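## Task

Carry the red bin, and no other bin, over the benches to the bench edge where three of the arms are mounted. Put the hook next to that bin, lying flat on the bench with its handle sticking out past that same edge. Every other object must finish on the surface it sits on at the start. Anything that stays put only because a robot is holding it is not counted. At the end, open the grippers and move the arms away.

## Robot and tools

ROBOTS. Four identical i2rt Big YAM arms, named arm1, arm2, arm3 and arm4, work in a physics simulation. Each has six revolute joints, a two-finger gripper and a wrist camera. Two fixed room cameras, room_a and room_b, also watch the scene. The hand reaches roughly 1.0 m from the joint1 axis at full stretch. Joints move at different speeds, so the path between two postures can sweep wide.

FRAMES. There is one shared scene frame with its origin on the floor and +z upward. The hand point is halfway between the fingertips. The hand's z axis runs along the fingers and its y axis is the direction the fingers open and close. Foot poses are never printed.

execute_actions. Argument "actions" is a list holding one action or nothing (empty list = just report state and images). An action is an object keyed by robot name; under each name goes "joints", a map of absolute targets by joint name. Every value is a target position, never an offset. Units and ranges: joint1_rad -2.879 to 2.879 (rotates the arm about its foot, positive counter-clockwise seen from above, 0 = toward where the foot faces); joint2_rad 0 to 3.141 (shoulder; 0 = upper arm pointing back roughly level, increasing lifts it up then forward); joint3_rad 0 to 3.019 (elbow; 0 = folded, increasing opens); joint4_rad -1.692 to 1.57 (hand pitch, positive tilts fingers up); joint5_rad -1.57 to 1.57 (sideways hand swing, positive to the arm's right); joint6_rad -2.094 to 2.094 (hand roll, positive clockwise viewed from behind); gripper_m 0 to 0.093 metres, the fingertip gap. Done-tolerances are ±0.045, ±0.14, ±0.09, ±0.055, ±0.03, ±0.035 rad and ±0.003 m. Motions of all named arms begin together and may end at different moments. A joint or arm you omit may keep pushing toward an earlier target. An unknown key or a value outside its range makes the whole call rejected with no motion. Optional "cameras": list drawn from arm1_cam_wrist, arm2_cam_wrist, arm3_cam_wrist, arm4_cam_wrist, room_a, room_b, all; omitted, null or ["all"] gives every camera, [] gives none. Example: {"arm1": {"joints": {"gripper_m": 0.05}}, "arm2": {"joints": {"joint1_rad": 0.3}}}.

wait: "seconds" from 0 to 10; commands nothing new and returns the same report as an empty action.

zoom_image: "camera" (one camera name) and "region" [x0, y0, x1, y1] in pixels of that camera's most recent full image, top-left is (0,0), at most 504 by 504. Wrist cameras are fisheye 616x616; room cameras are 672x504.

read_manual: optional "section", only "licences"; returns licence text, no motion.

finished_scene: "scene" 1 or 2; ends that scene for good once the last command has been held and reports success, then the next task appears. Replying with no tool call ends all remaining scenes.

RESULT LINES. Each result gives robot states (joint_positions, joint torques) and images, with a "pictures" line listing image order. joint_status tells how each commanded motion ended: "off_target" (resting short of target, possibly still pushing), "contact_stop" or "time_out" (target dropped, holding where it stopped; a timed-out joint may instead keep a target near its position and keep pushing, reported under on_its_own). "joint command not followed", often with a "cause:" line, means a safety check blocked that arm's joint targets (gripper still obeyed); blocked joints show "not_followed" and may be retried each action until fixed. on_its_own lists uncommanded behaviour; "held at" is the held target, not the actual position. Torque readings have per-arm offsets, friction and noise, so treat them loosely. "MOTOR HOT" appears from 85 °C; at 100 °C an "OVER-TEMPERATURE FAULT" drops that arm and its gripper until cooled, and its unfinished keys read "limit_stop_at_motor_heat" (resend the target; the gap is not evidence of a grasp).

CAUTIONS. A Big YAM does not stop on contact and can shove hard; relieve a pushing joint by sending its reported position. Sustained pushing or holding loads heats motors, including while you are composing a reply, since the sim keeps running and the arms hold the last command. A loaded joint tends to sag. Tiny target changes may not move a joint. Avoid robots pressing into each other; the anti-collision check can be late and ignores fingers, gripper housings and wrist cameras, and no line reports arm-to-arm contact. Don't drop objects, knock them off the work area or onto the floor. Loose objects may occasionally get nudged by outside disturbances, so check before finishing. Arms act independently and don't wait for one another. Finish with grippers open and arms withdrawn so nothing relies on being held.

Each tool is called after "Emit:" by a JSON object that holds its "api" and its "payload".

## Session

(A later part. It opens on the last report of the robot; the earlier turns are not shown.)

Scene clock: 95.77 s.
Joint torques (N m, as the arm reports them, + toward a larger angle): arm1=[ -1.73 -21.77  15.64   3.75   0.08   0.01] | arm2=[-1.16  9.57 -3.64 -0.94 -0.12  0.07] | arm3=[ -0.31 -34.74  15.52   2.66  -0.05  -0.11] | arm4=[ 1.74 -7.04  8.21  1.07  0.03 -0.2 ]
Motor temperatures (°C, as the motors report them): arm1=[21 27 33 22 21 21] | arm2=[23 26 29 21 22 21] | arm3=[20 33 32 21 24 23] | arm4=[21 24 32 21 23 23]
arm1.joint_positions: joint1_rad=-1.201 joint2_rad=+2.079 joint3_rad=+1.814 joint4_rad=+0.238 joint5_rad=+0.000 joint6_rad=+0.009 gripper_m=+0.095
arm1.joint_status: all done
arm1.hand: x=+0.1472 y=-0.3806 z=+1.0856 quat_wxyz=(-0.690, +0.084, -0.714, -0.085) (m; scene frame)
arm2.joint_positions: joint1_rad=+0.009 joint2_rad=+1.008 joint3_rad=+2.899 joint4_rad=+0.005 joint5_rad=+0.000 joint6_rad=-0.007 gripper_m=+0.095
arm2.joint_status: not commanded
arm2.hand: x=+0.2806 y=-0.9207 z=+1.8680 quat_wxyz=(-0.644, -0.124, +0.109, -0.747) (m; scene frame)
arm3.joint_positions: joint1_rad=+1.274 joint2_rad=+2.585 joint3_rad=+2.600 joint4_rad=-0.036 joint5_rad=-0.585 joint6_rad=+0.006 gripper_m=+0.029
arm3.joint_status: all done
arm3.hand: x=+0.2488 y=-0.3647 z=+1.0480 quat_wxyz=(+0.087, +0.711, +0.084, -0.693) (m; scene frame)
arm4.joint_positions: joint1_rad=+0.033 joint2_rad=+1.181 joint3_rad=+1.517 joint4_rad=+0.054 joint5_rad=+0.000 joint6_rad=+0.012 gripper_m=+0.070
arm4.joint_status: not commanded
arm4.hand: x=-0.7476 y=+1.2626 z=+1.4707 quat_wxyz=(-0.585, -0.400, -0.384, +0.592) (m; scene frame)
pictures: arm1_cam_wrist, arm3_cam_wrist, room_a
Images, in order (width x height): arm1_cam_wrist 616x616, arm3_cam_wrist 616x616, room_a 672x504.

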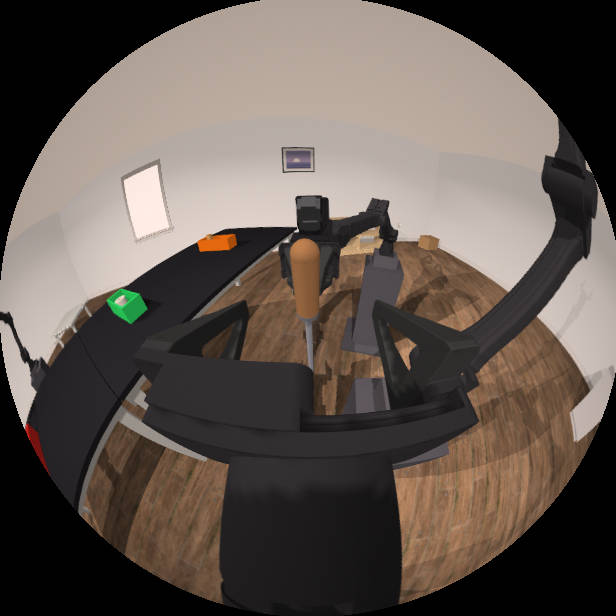

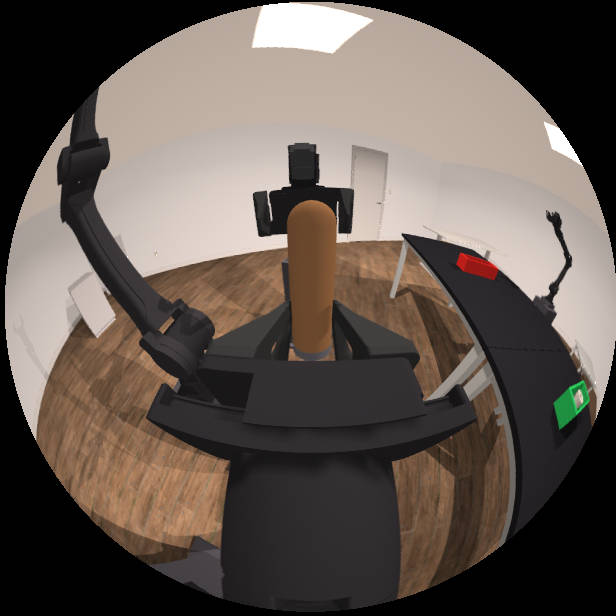

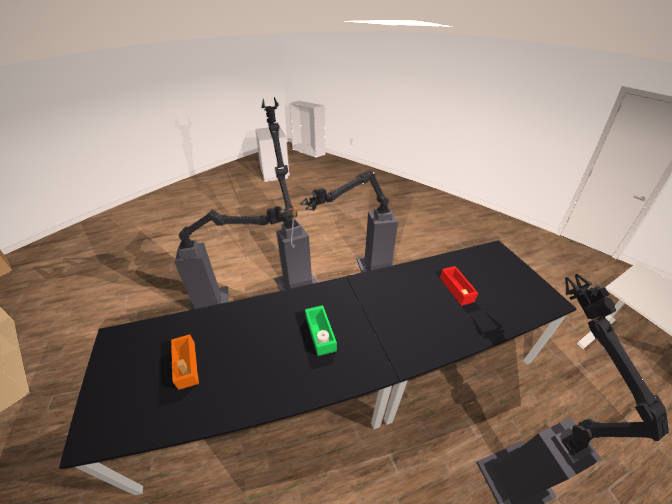

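Emit:
{"api": "execute_actions", "payload": {"actions": [{"arm1":{"joints":{"joint2_rad":2.44,"joint3_rad":2.49,"joint4_rad":0.0}}}], "cameras": ["arm3_cam_wrist","arm1_cam_wrist"]}}

Scene clock: 100.63 s.
Joint torques (N m, as the arm reports them, + toward a larger angle): arm1=[ -1.44 -24.87  16.38   2.26   0.08   0.01] | arm2=[-1.35  9.71 -3.6  -0.78 -0.12  0.05] | arm3=[ -0.41 -33.92  15.44   2.76  -0.04  -0.1 ] | arm4=[ 1.77 -7.08  8.22  1.06  0.03 -0.2 ]
Motor temperatures (°C, as the motors report them): arm1=[21 28 35 22 21 21] | arm2=[23 26 27 21 22 21] | arm3=[20 34 33 21 23 23] | arm4=[21 24 32 21 23 23]
arm1.joint_positions: joint1_rad=-1.201 joint2_rad=+2.439 joint3_rad=+2.441 joint4_rad=+0.008 joint5_rad=+0.000 joint6_rad=+0.009 gripper_m=+0.095
arm1.joint_status: all done
arm1.hand: x=+0.2469 y=-0.3562 z=+1.0892 quat_wxyz=(-0.702, +0.083, -0.702, -0.086) (m; scene frame)
arm2.joint_positions: joint1_rad=+0.009 joint2_rad=+1.008 joint3_rad=+2.899 joint4_rad=+0.005 joint5_rad=+0.000 joint6_rad=-0.007 gripper_m=+0.095
arm2.joint_status: not commanded
arm2.hand: x=+0.2806 y=-0.9207 z=+1.8680 quat_wxyz=(-0.644, -0.124, +0.109, -0.747) (m; scene frame)
arm3.joint_positions: joint1_rad=+1.274 joint2_rad=+2.585 joint3_rad=+2.600 joint4_rad=-0.036 joint5_rad=-0.585 joint6_rad=+0.006 gripper_m=+0.029
arm3.joint_status: not commanded
arm3.hand: x=+0.2488 y=-0.3647 z=+1.0480 quat_wxyz=(+0.087, +0.711, +0.084, -0.693) (m; scene frame)
arm4.joint_positions: joint1_rad=+0.033 joint2_rad=+1.181 joint3_rad=+1.517 joint4_rad=+0.054 joint5_rad=+0.000 joint6_rad=+0.012 gripper_m=+0.070
arm4.joint_status: not commanded
arm4.hand: x=-0.7476 y=+1.2626 z=+1.4707 quat_wxyz=(-0.585, -0.400, -0.384, +0.592) (m; scene frame)
pictures: arm1_cam_wrist, arm3_cam_wrist
Images, in order (width x height): arm1_cam_wrist 616x616, arm3_cam_wrist 616x616.

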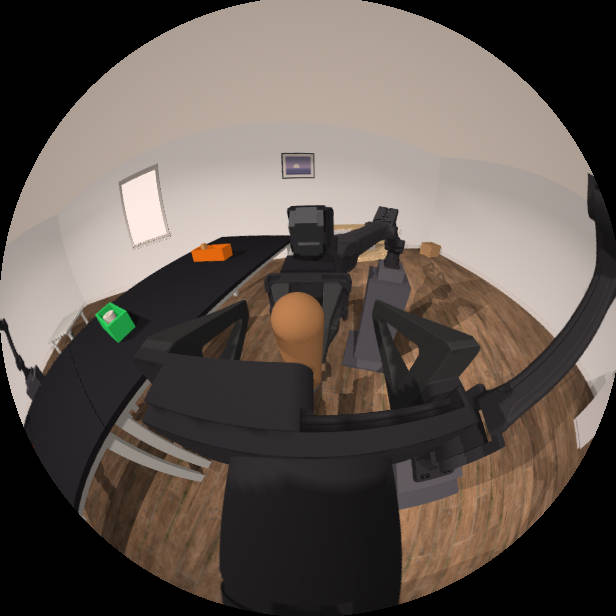

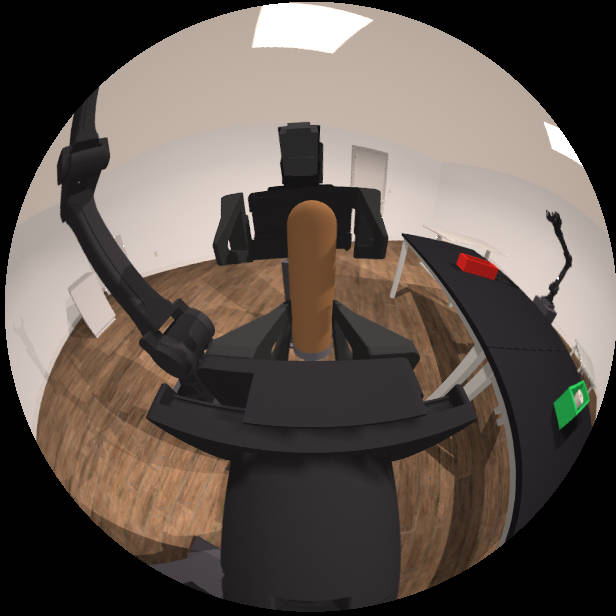

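Lower slightly and close.

Emit:
{"api": "execute_actions", "payload": {"actions": [{"arm1":{"joints":{"joint4_rad":-0.06,"joint5_rad":-0.04}}}], "cameras": []}}

Emit:
{"api": "execute_actions", "payload": {"actions": [{"arm1":{"joints":{"gripper_m":0}}}], "cameras": ["arm3_cam_wrist","arm1_cam_wrist"]}}

Scene clock: 105.70 s.
Joint torques (N m, as the arm reports them, + toward a larger angle): arm1=[ -1.88 -24.95  16.33   2.04  -0.01   0.01] | arm2=[-1.39 10.13 -3.57 -0.87 -0.14  0.07] | arm3=[ -0.47 -34.21  15.34   2.71  -0.03  -0.1 ] | arm4=[ 1.74 -7.09  8.21  1.07  0.03 -0.2 ]
Motor temperatures (°C, as the motors report them): arm1=[21 29 36 22 21 21] | arm2=[23 25 26 21 22 21] | arm3=[20 35 34 21 23 23] | arm4=[21 24 32 21 23 23]
arm1.joint_positions: joint1_rad=-1.202 joint2_rad=+2.439 joint3_rad=+2.441 joint4_rad=-0.042 joint5_rad=-0.037 joint6_rad=+0.009 gripper_m=+0.095
arm1.joint_status: all done
arm1.hand: x=+0.2451 y=-0.3504 z=+1.0769 quat_wxyz=(-0.683, +0.097, -0.718, -0.097) (m; scene frame)
arm2.joint_positions: joint1_rad=+0.009 joint2_rad=+1.008 joint3_rad=+2.899 joint4_rad=+0.005 joint5_rad=+0.000 joint6_rad=-0.007 gripper_m=+0.095
arm2.joint_status: not commanded
arm2.hand: x=+0.2806 y=-0.9207 z=+1.8680 quat_wxyz=(-0.644, -0.124, +0.109, -0.747) (m; scene frame)
arm3.joint_positions: joint1_rad=+1.274 joint2_rad=+2.585 joint3_rad=+2.600 joint4_rad=-0.036 joint5_rad=-0.585 joint6_rad=+0.006 gripper_m=+0.029
arm3.joint_status: not commanded
arm3.hand: x=+0.2488 y=-0.3647 z=+1.0480 quat_wxyz=(+0.087, +0.711, +0.084, -0.693) (m; scene frame)
arm4.joint_positions: joint1_rad=+0.033 joint2_rad=+1.181 joint3_rad=+1.517 joint4_rad=+0.054 joint5_rad=+0.000 joint6_rad=+0.012 gripper_m=+0.070
arm4.joint_status: not commanded
arm4.hand: x=-0.7476 y=+1.2626 z=+1.4707 quat_wxyz=(-0.585, -0.400, -0.384, +0.592) (m; scene frame)
pictures: none
No camera images: the call's "cameras" was empty. Leave "cameras" out to get every camera's image.

Scene clock: 106.43 s.
Joint torques (N m, as the arm reports them, + toward a larger angle): arm1=[ -1.41 -25.27  16.33   2.04   0.09   0.11] | arm2=[-0.81  9.68 -3.55 -0.85 -0.09  0.03] | arm3=[ -0.52 -34.02  15.32   2.76   0.04  -0.02] | arm4=[ 1.77 -7.06  8.21  1.08  0.03 -0.2 ]
Motor temperatures (°C, as the motors report them): arm1=[21 29 36 22 21 21] | arm2=[23 25 26 21 22 21] | arm3=[20 35 34 21 23 23] | arm4=[21 24 32 21 23 23]
arm1.joint_positions: joint1_rad=-1.202 joint2_rad=+2.439 joint3_rad=+2.441 joint4_rad=-0.043 joint5_rad=-0.040 joint6_rad=+0.000 gripper_m=+0.031
arm1.joint_status: gripper_m off_target (ended at +0.031, target +0.000)
joint sent to its limit — the command would take arm1.gripper_m past its lower limit, so that joint was sent only as far as its limit.
arm1.hand: x=+0.2450 y=-0.3500 z=+1.0767 quat_wxyz=(-0.683, +0.101, -0.717, -0.095) (m; scene frame)
arm2.joint_positions: joint1_rad=+0.009 joint2_rad=+1.008 joint3_rad=+2.899 joint4_rad=+0.005 joint5_rad=+0.000 joint6_rad=-0.007 gripper_m=+0.095
arm2.joint_status: not commanded
arm2.hand: x=+0.2806 y=-0.9207 z=+1.8680 quat_wxyz=(-0.644, -0.124, +0.109, -0.747) (m; scene frame)
arm3.joint_positions: joint1_rad=+1.274 joint2_rad=+2.585 joint3_rad=+2.600 joint4_rad=-0.036 joint5_rad=-0.587 joint6_rad=+0.000 gripper_m=+0.029
arm3.joint_status: not commanded
arm3.hand: x=+0.2489 y=-0.3651 z=+1.0480 quat_wxyz=(+0.086, +0.711, +0.087, -0.693) (m; scene frame)
arm4.joint_positions: joint1_rad=+0.033 joint2_rad=+1.181 joint3_rad=+1.517 joint4_rad=+0.054 joint5_rad=+0.000 joint6_rad=+0.012 gripper_m=+0.070
arm4.joint_status: not commanded
arm4.hand: x=-0.7476 y=+1.2626 z=+1.4707 quat_wxyz=(-0.585, -0.400, -0.384, +0.592) (m; scene frame)
pictures: arm1_cam_wrist, arm3_cam_wrist
Images, in order (width x height): arm1_cam_wrist 616x616, arm3_cam_wrist 616x616.

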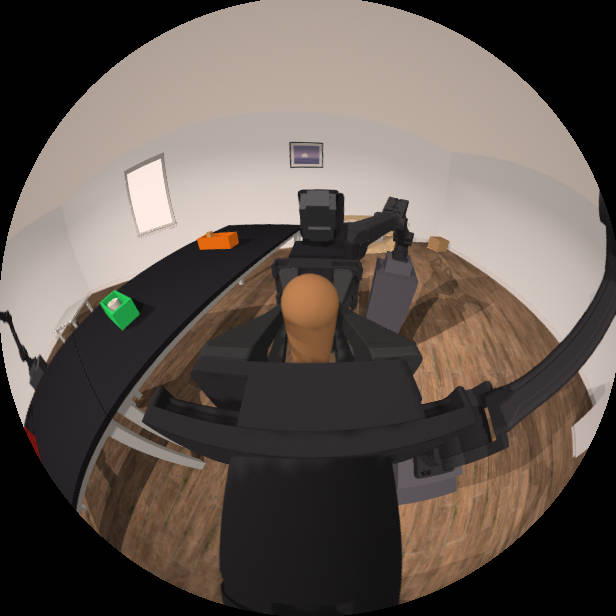

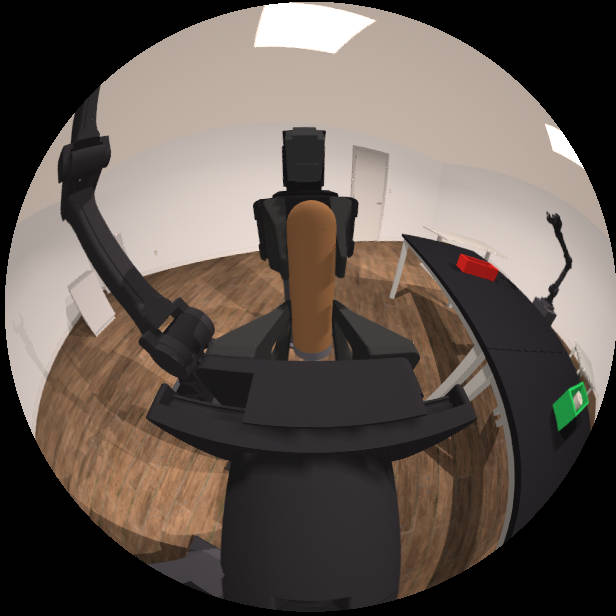

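Emit:
{"api": "execute_actions", "payload": {"actions": [{"arm3":{"joints":{"gripper_m":0.093}}}], "cameras": []}}

Emit:
{"api": "execute_actions", "payload": {"actions": [{"arm1":{"joints":{"joint2_rad":1.5,"joint3_rad":1.5,"joint5_rad":0}}}], "cameras": []}}

Emit:
{"api": "execute_actions", "payload": {"actions": [{"arm1":{"joints":{"joint1_rad":0.165,"joint4_rad":-1.57}},"arm3":{"joints":{"joint1_rad":0,"joint2_rad":1.0,"joint3_rad":1.2}}}], "cameras": ["room_a","arm1_cam_wrist"]}}

Scene clock: 113.63 s.
Joint torques (N m, as the arm reports them, + toward a larger angle): arm1=[ -1.42 -25.98  16.37   3.01   0.08   0.11] | arm2=[-1.56  9.65 -3.6  -0.92 -0.09  0.04] | arm3=[ -0.28 -30.46  15.14   2.45   0.06  -0.01] | arm4=[ 1.75 -7.07  8.22  1.07  0.03 -0.2 ]
Motor temperatures (°C, as the motors report them): arm1=[21 31 37 22 21 21] | arm2=[23 25 25 21 22 21] | arm3=[20 36 35 21 23 23] | arm4=[21 24 32 21 23 23]
arm1.joint_positions: joint1_rad=-1.202 joint2_rad=+2.449 joint3_rad=+2.441 joint4_rad=-0.066 joint5_rad=-0.040 joint6_rad=+0.000 gripper_m=+0.031
arm1.joint_status: not commanded
arm1.hand: x=+0.2461 y=-0.3498 z=+1.0621 quat_wxyz=(-0.671, +0.102, -0.728, -0.094) (m; scene frame)
arm2.joint_positions: joint1_rad=+0.009 joint2_rad=+1.008 joint3_rad=+2.899 joint4_rad=+0.005 joint5_rad=+0.000 joint6_rad=-0.007 gripper_m=+0.095
arm2.joint_status: not commanded
arm2.hand: x=+0.2806 y=-0.9207 z=+1.8680 quat_wxyz=(-0.644, -0.124, +0.109, -0.747) (m; scene frame)
arm3.joint_positions: joint1_rad=+1.274 joint2_rad=+2.545 joint3_rad=+2.600 joint4_rad=-0.031 joint5_rad=-0.587 joint6_rad=+0.000 gripper_m=+0.093
arm3.joint_status: all done
arm3.hand: x=+0.2549 y=-0.3678 z=+1.0875 quat_wxyz=(+0.079, +0.696, +0.095, -0.707) (m; scene frame)
arm4.joint_positions: joint1_rad=+0.033 joint2_rad=+1.181 joint3_rad=+1.517 joint4_rad=+0.054 joint5_rad=+0.000 joint6_rad=+0.012 gripper_m=+0.070
arm4.joint_status: not commanded
arm4.hand: x=-0.7476 y=+1.2626 z=+1.4707 quat_wxyz=(-0.585, -0.400, -0.384, +0.592) (m; scene frame)
pictures: none
No camera images: the call's "cameras" was empty. Leave "cameras" out to get every camera's image.

Scene clock: 116.03 s.
Joint torques (N m, as the arm reports them, + toward a larger angle): arm1=[ -1.27 -16.72  14.18   3.49   0.16   0.11] | arm2=[-1.33  9.88 -3.5  -0.76 -0.07  0.06] | arm3=[ -0.13 -30.76  15.21   2.57   0.05  -0.03] | arm4=[ 1.76 -7.06  8.21  1.06  0.03 -0.2 ]
Motor temperatures (°C, as the motors report them): arm1=[21 31 37 22 21 21] | arm2=[23 25 25 21 22 21] | arm3=[20 36 36 21 23 23] | arm4=[21 24 32 21 23 23]
arm1.joint_positions: joint1_rad=-1.203 joint2_rad=+1.532 joint3_rad=+1.475 joint4_rad=-0.077 joint5_rad=-0.002 joint6_rad=+0.000 gripper_m=+0.031
arm1.joint_status: all done
arm1.hand: x=-0.0264 y=-0.4234 z=+1.2225 quat_wxyz=(-0.651, +0.092, -0.750, -0.077) (m; scene frame)
arm2.joint_positions: joint1_rad=+0.009 joint2_rad=+1.008 joint3_rad=+2.899 joint4_rad=+0.005 joint5_rad=+0.000 joint6_rad=-0.007 gripper_m=+0.095
arm2.joint_status: not commanded
arm2.hand: x=+0.2806 y=-0.9207 z=+1.8680 quat_wxyz=(-0.644, -0.124, +0.109, -0.747) (m; scene frame)
arm3.joint_positions: joint1_rad=+1.274 joint2_rad=+2.545 joint3_rad=+2.600 joint4_rad=-0.031 joint5_rad=-0.587 joint6_rad=+0.000 gripper_m=+0.093
arm3.joint_status: not commanded
arm3.hand: x=+0.2549 y=-0.3678 z=+1.0875 quat_wxyz=(+0.079, +0.696, +0.095, -0.707) (m; scene frame)
arm4.joint_positions: joint1_rad=+0.033 joint2_rad=+1.181 joint3_rad=+1.517 joint4_rad=+0.054 joint5_rad=+0.000 joint6_rad=+0.012 gripper_m=+0.070
arm4.joint_status: not commanded
arm4.hand: x=-0.7476 y=+1.2626 z=+1.4707 quat_wxyz=(-0.585, -0.400, -0.384, +0.592) (m; scene frame)
pictures: none
No camera images: the call's "cameras" was empty. Leave "cameras" out to get every camera's image.

Scene clock: 118.33 s.
Joint torques (N m, as the arm reports them, + toward a larger angle): arm1=[ -0.59 -14.92  12.3    0.25   0.11   0.05] | arm2=[-1.43  9.42 -3.64 -0.91 -0.07  0.05] | arm3=[ 0.22 -6.06 10.8   2.03  0.08 -0.01] | arm4=[ 1.75 -7.07  8.21  1.07  0.03 -0.2 ]
Motor temperatures (°C, as the motors report them): arm1=[21 30 37 22 21 21] | arm2=[23 25 25 21 22 21] | arm3=[20 35 35 21 23 23] | arm4=[21 24 32 21 23 23]
arm1.joint_positions: joint1_rad=+0.166 joint2_rad=+1.532 joint3_rad=+1.475 joint4_rad=-1.553 joint5_rad=-0.001 joint6_rad=+0.005 gripper_m=+0.031
arm1.joint_status: all done
arm1.hand: x=-0.7242 y=-0.1430 z=+1.0128 quat_wxyz=(+0.018, +0.718, -0.696, +0.013) (m; scene frame)
arm2.joint_positions: joint1_rad=+0.009 joint2_rad=+1.008 joint3_rad=+2.899 joint4_rad=+0.005 joint5_rad=+0.000 joint6_rad=-0.007 gripper_m=+0.095
arm2.joint_status: not commanded
arm2.hand: x=+0.2806 y=-0.9207 z=+1.8680 quat_wxyz=(-0.644, -0.124, +0.109, -0.747) (m; scene frame)
arm3.joint_positions: joint1_rad=+0.007 joint2_rad=+0.997 joint3_rad=+1.207 joint4_rad=-0.022 joint5_rad=-0.585 joint6_rad=+0.000 gripper_m=+0.093
arm3.joint_status: all done
arm3.hand: x=+1.1234 y=-0.1438 z=+1.3874 quat_wxyz=(-0.408, +0.583, -0.280, -0.644) (m; scene frame)
arm4.joint_positions: joint1_rad=+0.033 joint2_rad=+1.181 joint3_rad=+1.517 joint4_rad=+0.054 joint5_rad=+0.000 joint6_rad=+0.012 gripper_m=+0.070
arm4.joint_status: not commanded
arm4.hand: x=-0.7476 y=+1.2626 z=+1.4707 quat_wxyz=(-0.585, -0.400, -0.384, +0.592) (m; scene frame)
pictures: arm1_cam_wrist, room_a
Images, in order (width x height): arm1_cam_wrist 616x616, room_a 672x504.

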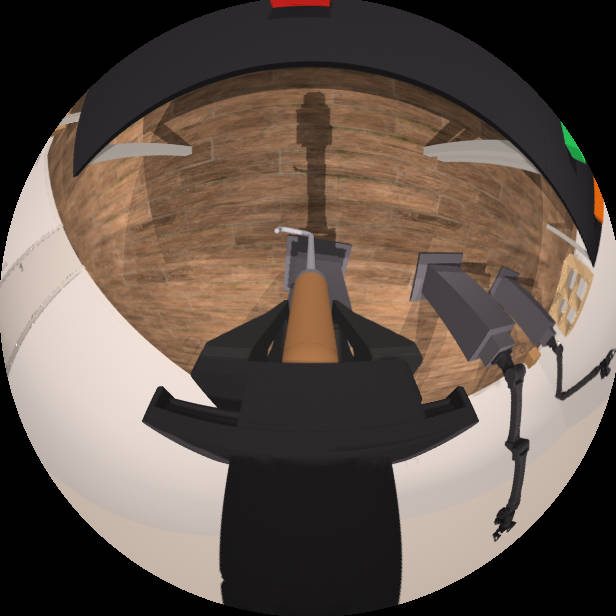

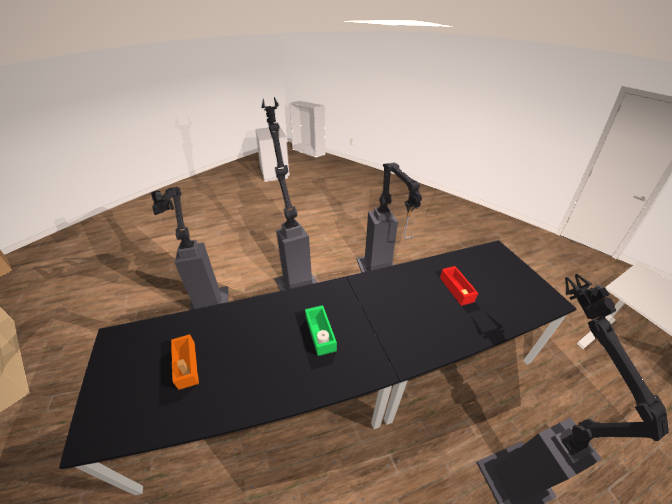

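Emit:
{"api": "execute_actions", "payload": {"actions": [{"arm1":{"joints":{"joint6_rad":-1.57,"joint2_rad":1.25,"joint3_rad":1.28}}}], "cameras": []}}

Emit:
{"api": "execute_actions", "payload": {"actions": [{"arm1":{"joints":{"joint4_rad":-0.1}}}], "cameras": ["room_a","arm1_cam_wrist","arm3_cam_wrist"]}}

Scene clock: 125.33 s.
Joint torques (N m, as the arm reports them, + toward a larger angle): arm1=[-0.46 -8.44 10.64  0.73 -0.02 -0.01] | arm2=[-1.7   9.73 -3.65 -0.8  -0.07  0.07] | arm3=[ 0.15 -6.06 10.91  1.93  0.04 -0.01] | arm4=[ 1.73 -7.06  8.22  1.07  0.03 -0.2 ]
Motor temperatures (°C, as the motors report them): arm1=[21 29 36 22 21 21] | arm2=[23 25 24 21 22 21] | arm3=[20 32 34 21 23 23] | arm4=[21 24 32 21 23 23]
arm1.joint_positions: joint1_rad=+0.166 joint2_rad=+1.251 joint3_rad=+1.275 joint4_rad=-1.564 joint5_rad=-0.001 joint6_rad=-1.558 gripper_m=+0.031
arm1.joint_status: all done
arm1.hand: x=-0.7208 y=-0.2329 z=+1.0440 quat_wxyz=(-0.013, +1.000, +0.011, -0.004) (m; scene frame)
arm2.joint_positions: joint1_rad=+0.009 joint2_rad=+1.008 joint3_rad=+2.899 joint4_rad=+0.005 joint5_rad=+0.000 joint6_rad=-0.007 gripper_m=+0.095
arm2.joint_status: not commanded
arm2.hand: x=+0.2806 y=-0.9207 z=+1.8680 quat_wxyz=(-0.644, -0.124, +0.109, -0.747) (m; scene frame)
arm3.joint_positions: joint1_rad=+0.007 joint2_rad=+0.997 joint3_rad=+1.207 joint4_rad=-0.022 joint5_rad=-0.585 joint6_rad=+0.000 gripper_m=+0.093
arm3.joint_status: not commanded
arm3.hand: x=+1.1234 y=-0.1438 z=+1.3874 quat_wxyz=(-0.408, +0.583, -0.280, -0.644) (m; scene frame)
arm4.joint_positions: joint1_rad=+0.033 joint2_rad=+1.181 joint3_rad=+1.517 joint4_rad=+0.054 joint5_rad=+0.000 joint6_rad=+0.012 gripper_m=+0.070
arm4.joint_status: not commanded
arm4.hand: x=-0.7476 y=+1.2626 z=+1.4707 quat_wxyz=(-0.585, -0.400, -0.384, +0.592) (m; scene frame)
pictures: none
No camera images: the call's "cameras" was empty. Leave "cameras" out to get every camera's image.

Scene clock: 128.73 s.
Joint torques (N m, as the arm reports them, + toward a larger angle): arm1=[ -0.63 -11.06  13.29   5.51   0.09   0.09] | arm2=[-0.81 10.18 -3.68 -0.9  -0.1   0.04] | arm3=[ 0.19 -5.93 10.91  2.03  0.06 -0.03] | arm4=[ 1.75 -7.1   8.22  1.07  0.03 -0.2 ]
Motor temperatures (°C, as the motors report them): arm1=[21 29 36 22 21 21] | arm2=[23 25 24 21 22 21] | arm3=[20 31 33 21 23 23] | arm4=[21 23 32 21 23 23]
arm1.joint_positions: joint1_rad=+0.166 joint2_rad=+1.261 joint3_rad=+1.265 joint4_rad=-0.165 joint5_rad=-0.001 joint6_rad=-1.558 gripper_m=+0.031
arm1.joint_status: joint4_rad time_out (moved +1.398 of +1.464)
arm1.on_its_own: joint4_rad reads -0.165 and still pushes toward -0.100 since a time_out
arm1.hand: x=-0.7281 y=+0.0074 z=+1.2410 quat_wxyz=(-0.645, +0.764, +0.007, -0.019) (m; scene frame)
arm2.joint_positions: joint1_rad=+0.009 joint2_rad=+1.008 joint3_rad=+2.899 joint4_rad=+0.005 joint5_rad=+0.000 joint6_rad=-0.007 gripper_m=+0.095
arm2.joint_status: not commanded
arm2.hand: x=+0.2806 y=-0.9207 z=+1.8680 quat_wxyz=(-0.644, -0.124, +0.109, -0.747) (m; scene frame)
arm3.joint_positions: joint1_rad=+0.007 joint2_rad=+0.997 joint3_rad=+1.207 joint4_rad=-0.022 joint5_rad=-0.585 joint6_rad=+0.000 gripper_m=+0.093
arm3.joint_status: not commanded
arm3.hand: x=+1.1234 y=-0.1438 z=+1.3874 quat_wxyz=(-0.408, +0.583, -0.280, -0.644) (m; scene frame)
arm4.joint_positions: joint1_rad=+0.033 joint2_rad=+1.181 joint3_rad=+1.517 joint4_rad=+0.054 joint5_rad=+0.000 joint6_rad=+0.012 gripper_m=+0.070
arm4.joint_status: not commanded
arm4.hand: x=-0.7476 y=+1.2626 z=+1.4707 quat_wxyz=(-0.585, -0.400, -0.384, +0.592) (m; scene frame)
pictures: arm1_cam_wrist, arm3_cam_wrist, room_a
Images, in order (width x height): arm1_cam_wrist 616x616, arm3_cam_wrist 616x616, room_a 672x504.

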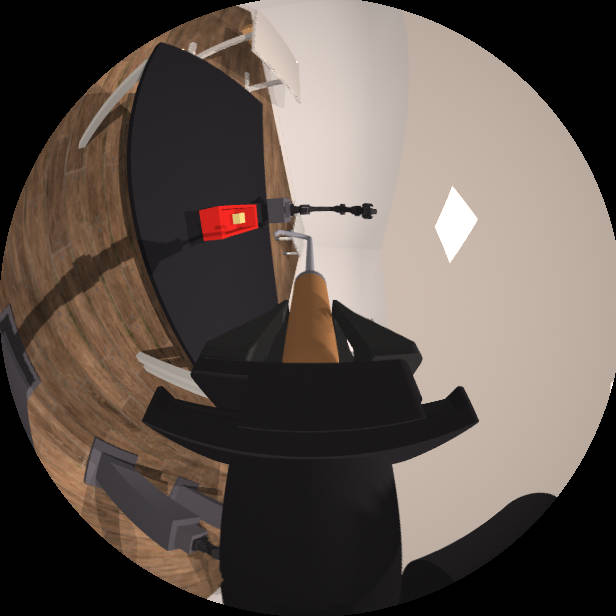

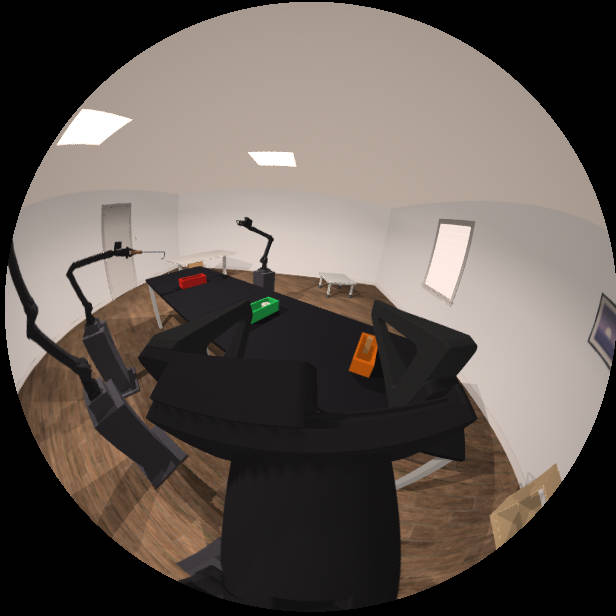

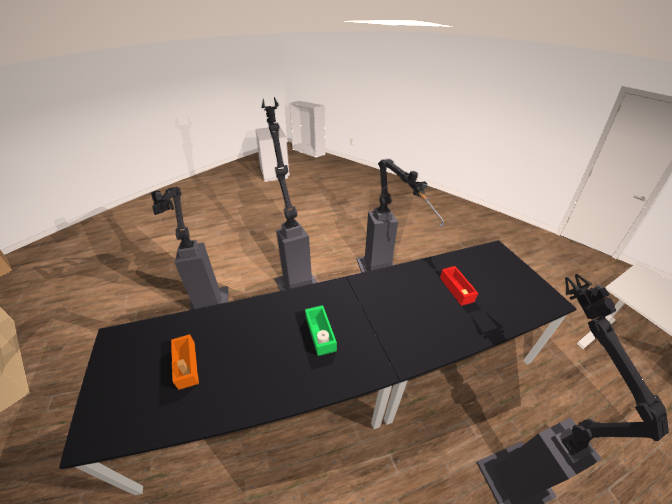

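Emit:
{"api": "execute_actions", "payload": {"actions": [{"arm1":{"joints":{"joint4_rad":0.95,"joint2_rad":1.7,"joint3_rad":1.36}}}], "cameras": []}}

Emit:
{"api": "execute_actions", "payload": {"actions": [{"arm1":{"joints":{"joint2_rad":2.08}}}], "cameras": ["room_a","arm1_cam_wrist","arm3_cam_wrist"]}}

Scene clock: 135.73 s.
Joint torques (N m, as the arm reports them, + toward a larger angle): arm1=[ -0.6  -18.05  17.07   4.68   0.16   0.08] | arm2=[-1.19  9.69 -3.65 -0.9  -0.11  0.05] | arm3=[ 0.41 -5.91 10.91  2.    0.07 -0.01] | arm4=[ 1.75 -7.07  8.22  1.07  0.03 -0.2 ]
Motor temperatures (°C, as the motors report them): arm1=[21 28 37 22 21 21] | arm2=[23 25 24 21 22 21] | arm3=[20 30 33 21 23 23] | arm4=[21 23 32 21 23 23]
arm1.joint_positions: joint1_rad=+0.166 joint2_rad=+1.738 joint3_rad=+1.285 joint4_rad=+0.898 joint5_rad=-0.001 joint6_rad=-1.558 gripper_m=+0.031
arm1.joint_status: all done
arm1.hand: x=-0.7328 y=+0.1284 z=+1.1985 quat_wxyz=(-0.844, +0.536, +0.004, -0.023) (m; scene frame)
arm2.joint_positions: joint1_rad=+0.009 joint2_rad=+1.008 joint3_rad=+2.899 joint4_rad=+0.005 joint5_rad=+0.000 joint6_rad=-0.007 gripper_m=+0.095
arm2.joint_status: not commanded
arm2.hand: x=+0.2806 y=-0.9207 z=+1.8680 quat_wxyz=(-0.644, -0.124, +0.109, -0.747) (m; scene frame)
arm3.joint_positions: joint1_rad=+0.007 joint2_rad=+0.997 joint3_rad=+1.207 joint4_rad=-0.022 joint5_rad=-0.585 joint6_rad=+0.000 gripper_m=+0.093
arm3.joint_status: not commanded
arm3.hand: x=+1.1234 y=-0.1438 z=+1.3874 quat_wxyz=(-0.408, +0.583, -0.280, -0.644) (m; scene frame)
arm4.joint_positions: joint1_rad=+0.033 joint2_rad=+1.181 joint3_rad=+1.517 joint4_rad=+0.054 joint5_rad=+0.000 joint6_rad=+0.012 gripper_m=+0.070
arm4.joint_status: not commanded
arm4.hand: x=-0.7476 y=+1.2626 z=+1.4707 quat_wxyz=(-0.585, -0.400, -0.384, +0.592) (m; scene frame)
pictures: none
No camera images: the call's "cameras" was empty. Leave "cameras" out to get every camera's image.

Scene clock: 137.03 s.
Joint torques (N m, as the arm reports them, + toward a larger angle): arm1=[ -0.26 -23.38  12.94   3.68   0.06   0.13] | arm2=[-1.34  9.25 -3.58 -0.89 -0.09  0.07] | arm3=[ 0.21 -5.95 10.93  1.96  0.04 -0.03] | arm4=[ 1.75 -7.08  8.21  1.07  0.03 -0.2 ]
Motor temperatures (°C, as the motors report them): arm1=[21 29 37 22 21 21] | arm2=[23 25 24 21 22 21] | arm3=[20 30 32 21 23 23] | arm4=[21 23 32 21 23 23]
arm1.joint_positions: joint1_rad=+0.166 joint2_rad=+2.140 joint3_rad=+1.311 joint4_rad=+0.924 joint5_rad=+0.001 joint6_rad=-1.561 gripper_m=+0.031
arm1.joint_status: all done
arm1.hand: x=-0.7365 y=+0.1955 z=+0.9209 quat_wxyz=(-0.738, +0.675, +0.006, -0.019) (m; scene frame)
arm2.joint_positions: joint1_rad=+0.009 joint2_rad=+1.008 joint3_rad=+2.899 joint4_rad=+0.005 joint5_rad=+0.000 joint6_rad=-0.007 gripper_m=+0.095
arm2.joint_status: not commanded
arm2.hand: x=+0.2806 y=-0.9207 z=+1.8680 quat_wxyz=(-0.644, -0.124, +0.109, -0.747) (m; scene frame)
arm3.joint_positions: joint1_rad=+0.007 joint2_rad=+0.997 joint3_rad=+1.207 joint4_rad=-0.022 joint5_rad=-0.585 joint6_rad=+0.000 gripper_m=+0.093
arm3.joint_status: not commanded
arm3.hand: x=+1.1234 y=-0.1438 z=+1.3874 quat_wxyz=(-0.408, +0.583, -0.280, -0.644) (m; scene frame)
arm4.joint_positions: joint1_rad=+0.033 joint2_rad=+1.181 joint3_rad=+1.517 joint4_rad=+0.054 joint5_rad=+0.000 joint6_rad=+0.012 gripper_m=+0.070
arm4.joint_status: not commanded
arm4.hand: x=-0.7476 y=+1.2626 z=+1.4707 quat_wxyz=(-0.585, -0.400, -0.384, +0.592) (m; scene frame)
pictures: arm1_cam_wrist, arm3_cam_wrist, room_a
Images, in order (width x height): arm1_cam_wrist 616x616, arm3_cam_wrist 616x616, room_a 672x504.

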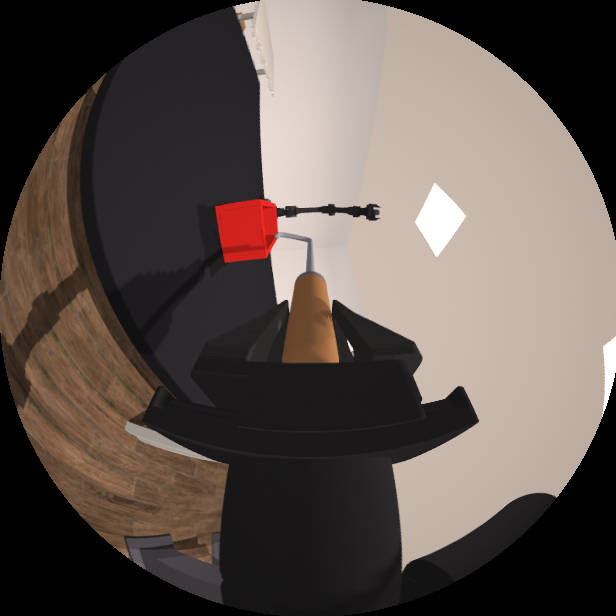

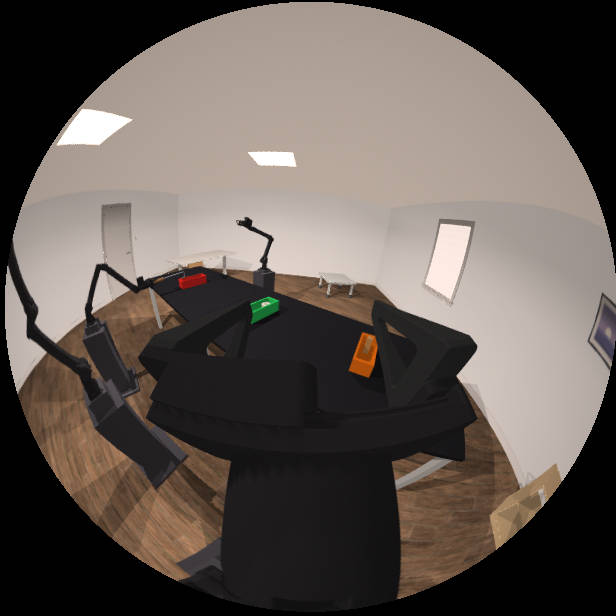

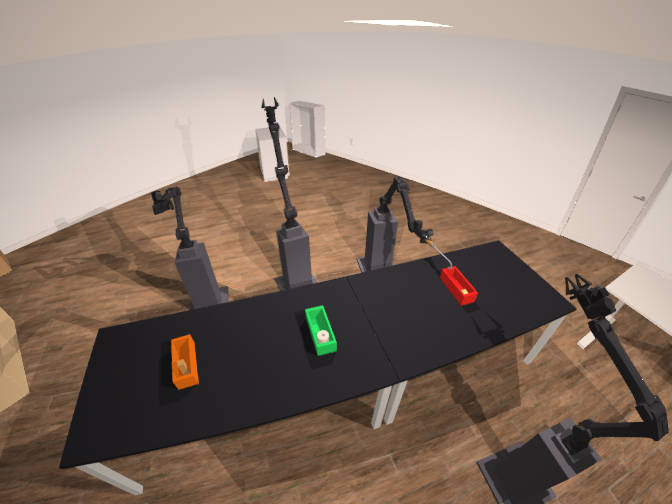

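Emit:
{"api": "execute_actions", "payload": {"actions": [{"arm1":{"joints":{"joint4_rad":0.82}}}], "cameras": ["arm1_cam_wrist"]}}

Emit:
{"api": "execute_actions", "payload": {"actions": [{"arm1":{"joints":{"joint2_rad":1.98,"joint3_rad":1.12,"joint4_rad":0.95}}}], "cameras": ["room_a","arm1_cam_wrist"]}}

Scene clock: 142.33 s.
Joint torques (N m, as the arm reports them, + toward a larger angle): arm1=[  0.01 -21.68  13.15   2.44   0.02   0.14] | arm2=[-1.39  9.94 -3.65 -0.89 -0.11  0.05] | arm3=[-0.01 -5.9  10.77  2.    0.05 -0.01] | arm4=[ 1.75 -7.07  8.22  1.06  0.03 -0.2 ]
Motor temperatures (°C, as the motors report them): arm1=[21 30 37 22 21 21] | arm2=[23 25 24 21 22 21] | arm3=[20 29 32 21 23 23] | arm4=[21 23 32 21 23 23]
arm1.joint_positions: joint1_rad=+0.166 joint2_rad=+2.116 joint3_rad=+1.311 joint4_rad=+0.829 joint5_rad=+0.002 joint6_rad=-1.562 gripper_m=+0.031
arm1.joint_status: all done
arm1.hand: x=-0.7365 y=+0.1965 z=+0.9165 quat_wxyz=(-0.714, +0.700, +0.007, -0.018) (m; scene frame)
arm2.joint_positions: joint1_rad=+0.009 joint2_rad=+1.008 joint3_rad=+2.899 joint4_rad=+0.005 joint5_rad=+0.000 joint6_rad=-0.007 gripper_m=+0.095
arm2.joint_status: not commanded
arm2.hand: x=+0.2806 y=-0.9207 z=+1.8680 quat_wxyz=(-0.644, -0.124, +0.109, -0.747) (m; scene frame)
arm3.joint_positions: joint1_rad=+0.007 joint2_rad=+0.997 joint3_rad=+1.207 joint4_rad=-0.022 joint5_rad=-0.585 joint6_rad=+0.000 gripper_m=+0.093
arm3.joint_status: not commanded
arm3.hand: x=+1.1234 y=-0.1438 z=+1.3874 quat_wxyz=(-0.408, +0.583, -0.280, -0.644) (m; scene frame)
arm4.joint_positions: joint1_rad=+0.033 joint2_rad=+1.181 joint3_rad=+1.517 joint4_rad=+0.054 joint5_rad=+0.000 joint6_rad=+0.012 gripper_m=+0.070
arm4.joint_status: not commanded
arm4.hand: x=-0.7476 y=+1.2626 z=+1.4707 quat_wxyz=(-0.585, -0.400, -0.384, +0.592) (m; scene frame)
pictures: arm1_cam_wrist
Images, in order (width x height): arm1_cam_wrist 616x616.

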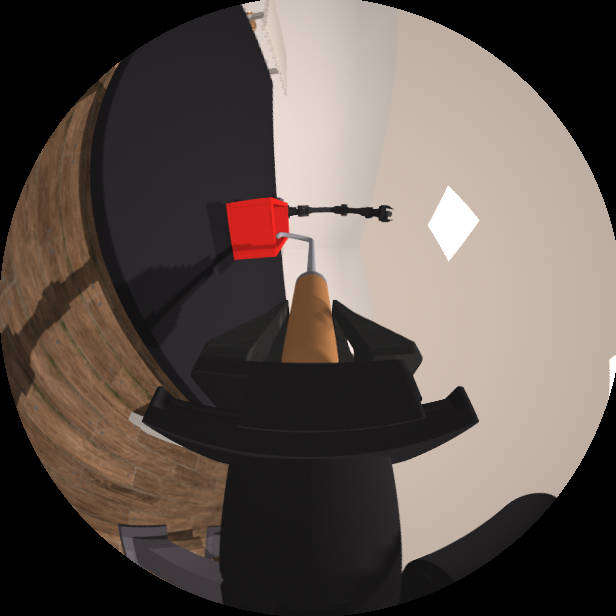

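Scene clock: 143.33 s.
Joint torques (N m, as the arm reports them, + toward a larger angle): arm1=[ -0.58 -19.93   9.68   4.9   -0.01   0.14] | arm2=[-1.02  9.59 -3.68 -0.99 -0.11  0.05] | arm3=[-0.08 -6.   10.78  2.03  0.07 -0.01] | arm4=[ 1.76 -7.06  8.21  1.07  0.03 -0.2 ]
Motor temperatures (°C, as the motors report them): arm1=[21 30 36 22 21 21] | arm2=[23 25 24 21 22 21] | arm3=[20 29 32 21 23 23] | arm4=[21 23 32 21 23 23]
arm1.joint_positions: joint1_rad=+0.166 joint2_rad=+2.020 joint3_rad=+1.100 joint4_rad=+0.898 joint5_rad=+0.002 joint6_rad=-1.562 gripper_m=+0.031
arm1.joint_status: all done
arm1.hand: x=-0.7344 y=+0.1341 z=+0.8995 quat_wxyz=(-0.697, +0.717, +0.007, -0.017) (m; scene frame)
arm2.joint_positions: joint1_rad=+0.009 joint2_rad=+1.008 joint3_rad=+2.899 joint4_rad=+0.005 joint5_rad=+0.000 joint6_rad=-0.007 gripper_m=+0.095
arm2.joint_status: not commanded
arm2.hand: x=+0.2806 y=-0.9207 z=+1.8680 quat_wxyz=(-0.644, -0.124, +0.109, -0.747) (m; scene frame)
arm3.joint_positions: joint1_rad=+0.007 joint2_rad=+0.997 joint3_rad=+1.207 joint4_rad=-0.022 joint5_rad=-0.585 joint6_rad=+0.000 gripper_m=+0.093
arm3.joint_status: not commanded
arm3.hand: x=+1.1234 y=-0.1438 z=+1.3874 quat_wxyz=(-0.408, +0.583, -0.280, -0.644) (m; scene frame)
arm4.joint_positions: joint1_rad=+0.033 joint2_rad=+1.181 joint3_rad=+1.517 joint4_rad=+0.054 joint5_rad=+0.000 joint6_rad=+0.012 gripper_m=+0.070
arm4.joint_status: not commanded
arm4.hand: x=-0.7476 y=+1.2626 z=+1.4707 quat_wxyz=(-0.585, -0.400, -0.384, +0.592) (m; scene frame)
pictures: arm1_cam_wrist, room_a
Images, in order (width x height): arm1_cam_wrist 616x616, room_a 672x504.

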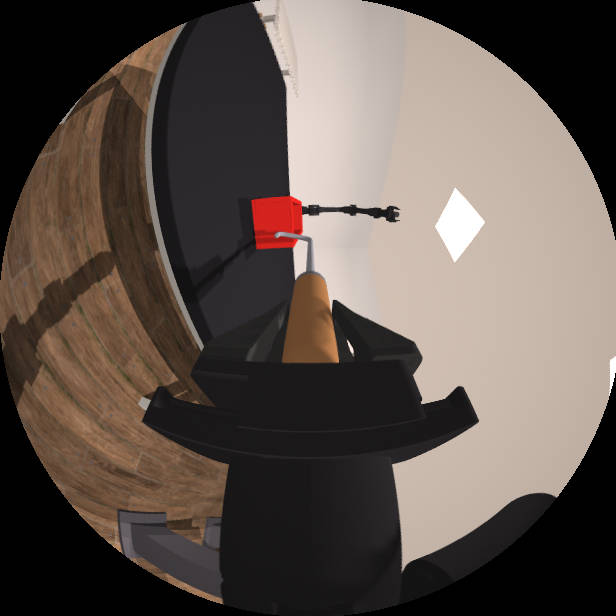

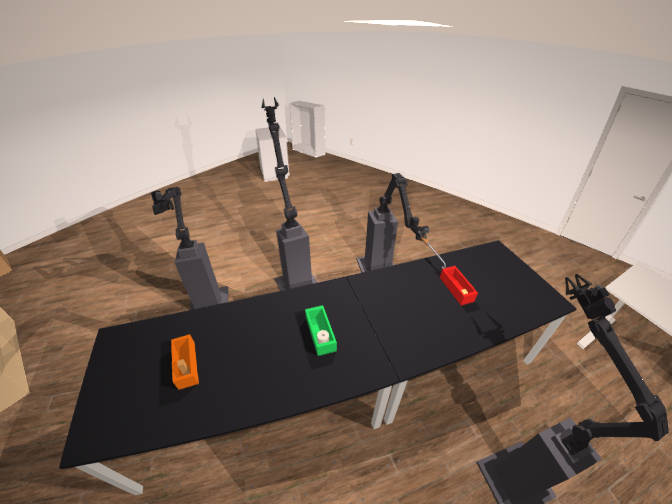

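Emit:
{"api": "execute_actions", "payload": {"actions": [{"arm1":{"joints":{"joint1_rad":0.185,"joint3_rad":1.6}}}], "cameras": []}}

Emit:
{"api": "execute_actions", "payload": {"actions": [{"arm1":{"joints":{"joint2_rad":2.2,"joint4_rad":0.7}}}], "cameras": ["arm1_cam_wrist"]}}

Emit:
{"api": "execute_actions", "payload": {"actions": [{"arm1":{"joints":{"joint2_rad":1.98,"joint3_rad":1.12,"joint4_rad":0.93}}}], "cameras": ["room_a","arm1_cam_wrist"]}}

Scene clock: 152.13 s.
Joint torques (N m, as the arm reports them, + toward a larger angle): arm1=[ -0.05 -21.06  16.06   4.32   0.11   0.13] | arm2=[-1.36  9.83 -3.65 -0.92 -0.11  0.07] | arm3=[ 0.04 -6.05 10.85  1.88  0.05 -0.01] | arm4=[ 1.74 -7.07  8.21  1.08  0.03 -0.2 ]
Motor temperatures (°C, as the motors report them): arm1=[21 30 35 22 21 21] | arm2=[23 25 24 21 22 21] | arm3=[20 29 32 21 23 23] | arm4=[21 23 32 21 23 23]
arm1.joint_positions: joint1_rad=+0.176 joint2_rad=+2.005 joint3_rad=+1.537 joint4_rad=+0.907 joint5_rad=+0.001 joint6_rad=-1.562 gripper_m=+0.031
arm1.joint_status: all done
arm1.hand: x=-0.7440 y=+0.2168 z=+1.1442 quat_wxyz=(-0.842, +0.539, +0.007, -0.025) (m; scene frame)
arm2.joint_positions: joint1_rad=+0.009 joint2_rad=+1.008 joint3_rad=+2.899 joint4_rad=+0.005 joint5_rad=+0.000 joint6_rad=-0.007 gripper_m=+0.095
arm2.joint_status: not commanded
arm2.hand: x=+0.2806 y=-0.9207 z=+1.8680 quat_wxyz=(-0.644, -0.124, +0.109, -0.747) (m; scene frame)
arm3.joint_positions: joint1_rad=+0.007 joint2_rad=+0.997 joint3_rad=+1.207 joint4_rad=-0.022 joint5_rad=-0.585 joint6_rad=+0.000 gripper_m=+0.093
arm3.joint_status: not commanded
arm3.hand: x=+1.1234 y=-0.1438 z=+1.3874 quat_wxyz=(-0.408, +0.583, -0.280, -0.644) (m; scene frame)
arm4.joint_positions: joint1_rad=+0.033 joint2_rad=+1.181 joint3_rad=+1.517 joint4_rad=+0.054 joint5_rad=+0.000 joint6_rad=+0.012 gripper_m=+0.070
arm4.joint_status: not commanded
arm4.hand: x=-0.7476 y=+1.2626 z=+1.4707 quat_wxyz=(-0.585, -0.400, -0.384, +0.592) (m; scene frame)
pictures: none
No camera images: the call's "cameras" was empty. Leave "cameras" out to get every camera's image.

Scene clock: 153.33 s.
Joint torques (N m, as the arm reports them, + toward a larger angle): arm1=[  0.48 -25.54  14.04   3.72   0.05   0.18] | arm2=[-1.27  9.69 -3.75 -0.85 -0.11  0.02] | arm3=[-0.18 -6.   10.81  2.03  0.06  0.  ] | arm4=[ 1.72 -7.07  8.21  1.06  0.03 -0.2 ]
Motor temperatures (°C, as the motors report them): arm1=[21 30 36 22 21 21] | arm2=[23 25 24 21 22 21] | arm3=[20 29 32 21 23 23] | arm4=[21 23 32 21 23 23]
arm1.joint_positions: joint1_rad=+0.176 joint2_rad=+2.263 joint3_rad=+1.548 joint4_rad=+0.678 joint5_rad=+0.001 joint6_rad=-1.567 gripper_m=+0.031
arm1.joint_status: all done
arm1.hand: x=-0.7482 y=+0.2589 z=+0.8852 quat_wxyz=(-0.692, +0.722, +0.013, -0.020) (m; scene frame)
arm2.joint_positions: joint1_rad=+0.009 joint2_rad=+1.008 joint3_rad=+2.899 joint4_rad=+0.005 joint5_rad=+0.000 joint6_rad=-0.007 gripper_m=+0.095
arm2.joint_status: not commanded
arm2.hand: x=+0.2806 y=-0.9207 z=+1.8680 quat_wxyz=(-0.644, -0.124, +0.109, -0.747) (m; scene frame)
arm3.joint_positions: joint1_rad=+0.007 joint2_rad=+0.997 joint3_rad=+1.207 joint4_rad=-0.022 joint5_rad=-0.585 joint6_rad=+0.000 gripper_m=+0.093
arm3.joint_status: not commanded
arm3.hand: x=+1.1234 y=-0.1438 z=+1.3874 quat_wxyz=(-0.408, +0.583, -0.280, -0.644) (m; scene frame)
arm4.joint_positions: joint1_rad=+0.033 joint2_rad=+1.181 joint3_rad=+1.517 joint4_rad=+0.054 joint5_rad=+0.000 joint6_rad=+0.012 gripper_m=+0.070
arm4.joint_status: not commanded
arm4.hand: x=-0.7476 y=+1.2626 z=+1.4707 quat_wxyz=(-0.585, -0.400, -0.384, +0.592) (m; scene frame)
pictures: arm1_cam_wrist
Images, in order (width x height): arm1_cam_wrist 616x616.

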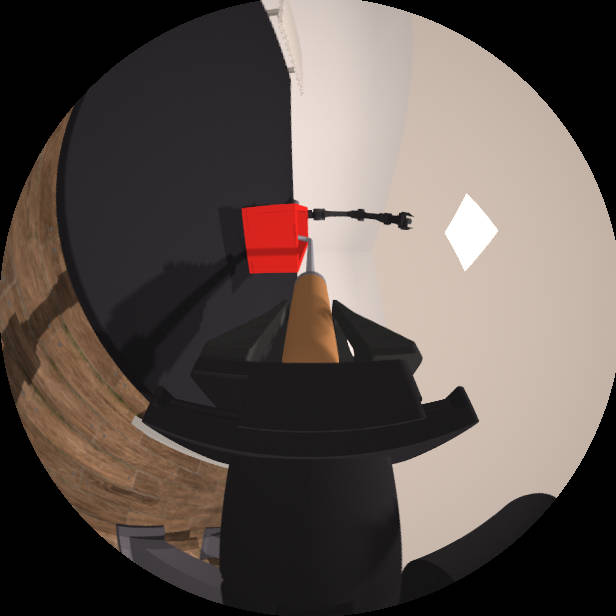

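Scene clock: 154.67 s.
Joint torques (N m, as the arm reports them, + toward a larger angle): arm1=[  0.04 -18.8   10.17   4.58   0.05   0.18] | arm2=[-1.29  9.93 -3.67 -0.94 -0.09  0.06] | arm3=[ 0.22 -5.94 10.86  2.03  0.06 -0.01] | arm4=[ 1.75 -7.06  8.21  1.07  0.03 -0.2 ]
Motor temperatures (°C, as the motors report them): arm1=[21 31 36 22 21 21] | arm2=[23 25 24 21 22 21] | arm3=[20 29 32 21 23 23] | arm4=[21 23 32 21 23 23]
arm1.joint_positions: joint1_rad=+0.176 joint2_rad=+2.006 joint3_rad=+1.094 joint4_rad=+0.885 joint5_rad=+0.001 joint6_rad=-1.567 gripper_m=+0.031
arm1.joint_status: all done
arm1.hand: x=-0.7421 y=+0.1319 z=+0.9035 quat_wxyz=(-0.695, +0.718, +0.013, -0.020) (m; scene frame)
arm2.joint_positions: joint1_rad=+0.009 joint2_rad=+1.008 joint3_rad=+2.899 joint4_rad=+0.005 joint5_rad=+0.000 joint6_rad=-0.007 gripper_m=+0.095
arm2.joint_status: not commanded
arm2.hand: x=+0.2806 y=-0.9207 z=+1.8680 quat_wxyz=(-0.644, -0.124, +0.109, -0.747) (m; scene frame)
arm3.joint_positions: joint1_rad=+0.007 joint2_rad=+0.997 joint3_rad=+1.207 joint4_rad=-0.022 joint5_rad=-0.585 joint6_rad=+0.000 gripper_m=+0.093
arm3.joint_status: not commanded
arm3.hand: x=+1.1234 y=-0.1438 z=+1.3874 quat_wxyz=(-0.408, +0.583, -0.280, -0.644) (m; scene frame)
arm4.joint_positions: joint1_rad=+0.033 joint2_rad=+1.181 joint3_rad=+1.517 joint4_rad=+0.054 joint5_rad=+0.000 joint6_rad=+0.012 gripper_m=+0.070
arm4.joint_status: not commanded
arm4.hand: x=-0.7476 y=+1.2626 z=+1.4707 quat_wxyz=(-0.585, -0.400, -0.384, +0.592) (m; scene frame)
pictures: arm1_cam_wrist, room_a
Images, in order (width x height): arm1_cam_wrist 616x616, room_a 672x504.

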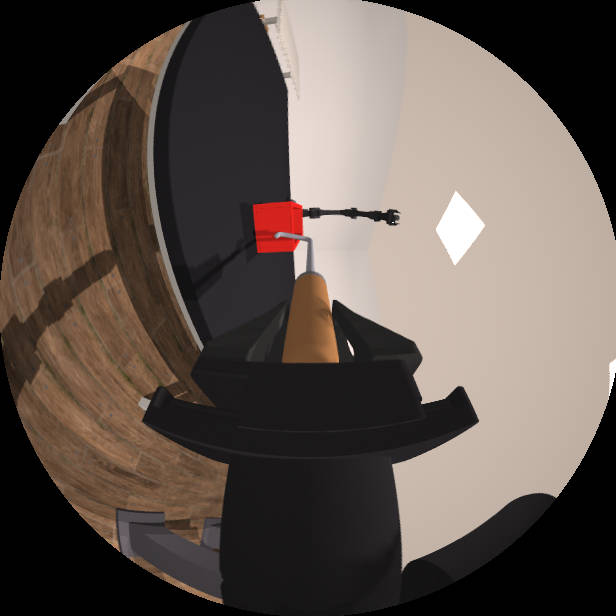

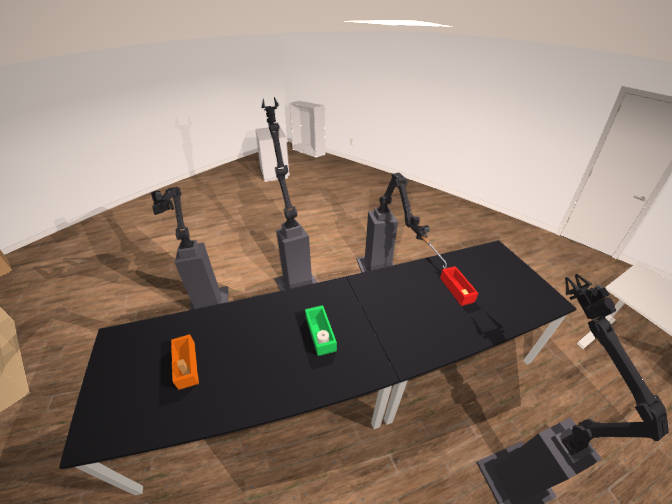

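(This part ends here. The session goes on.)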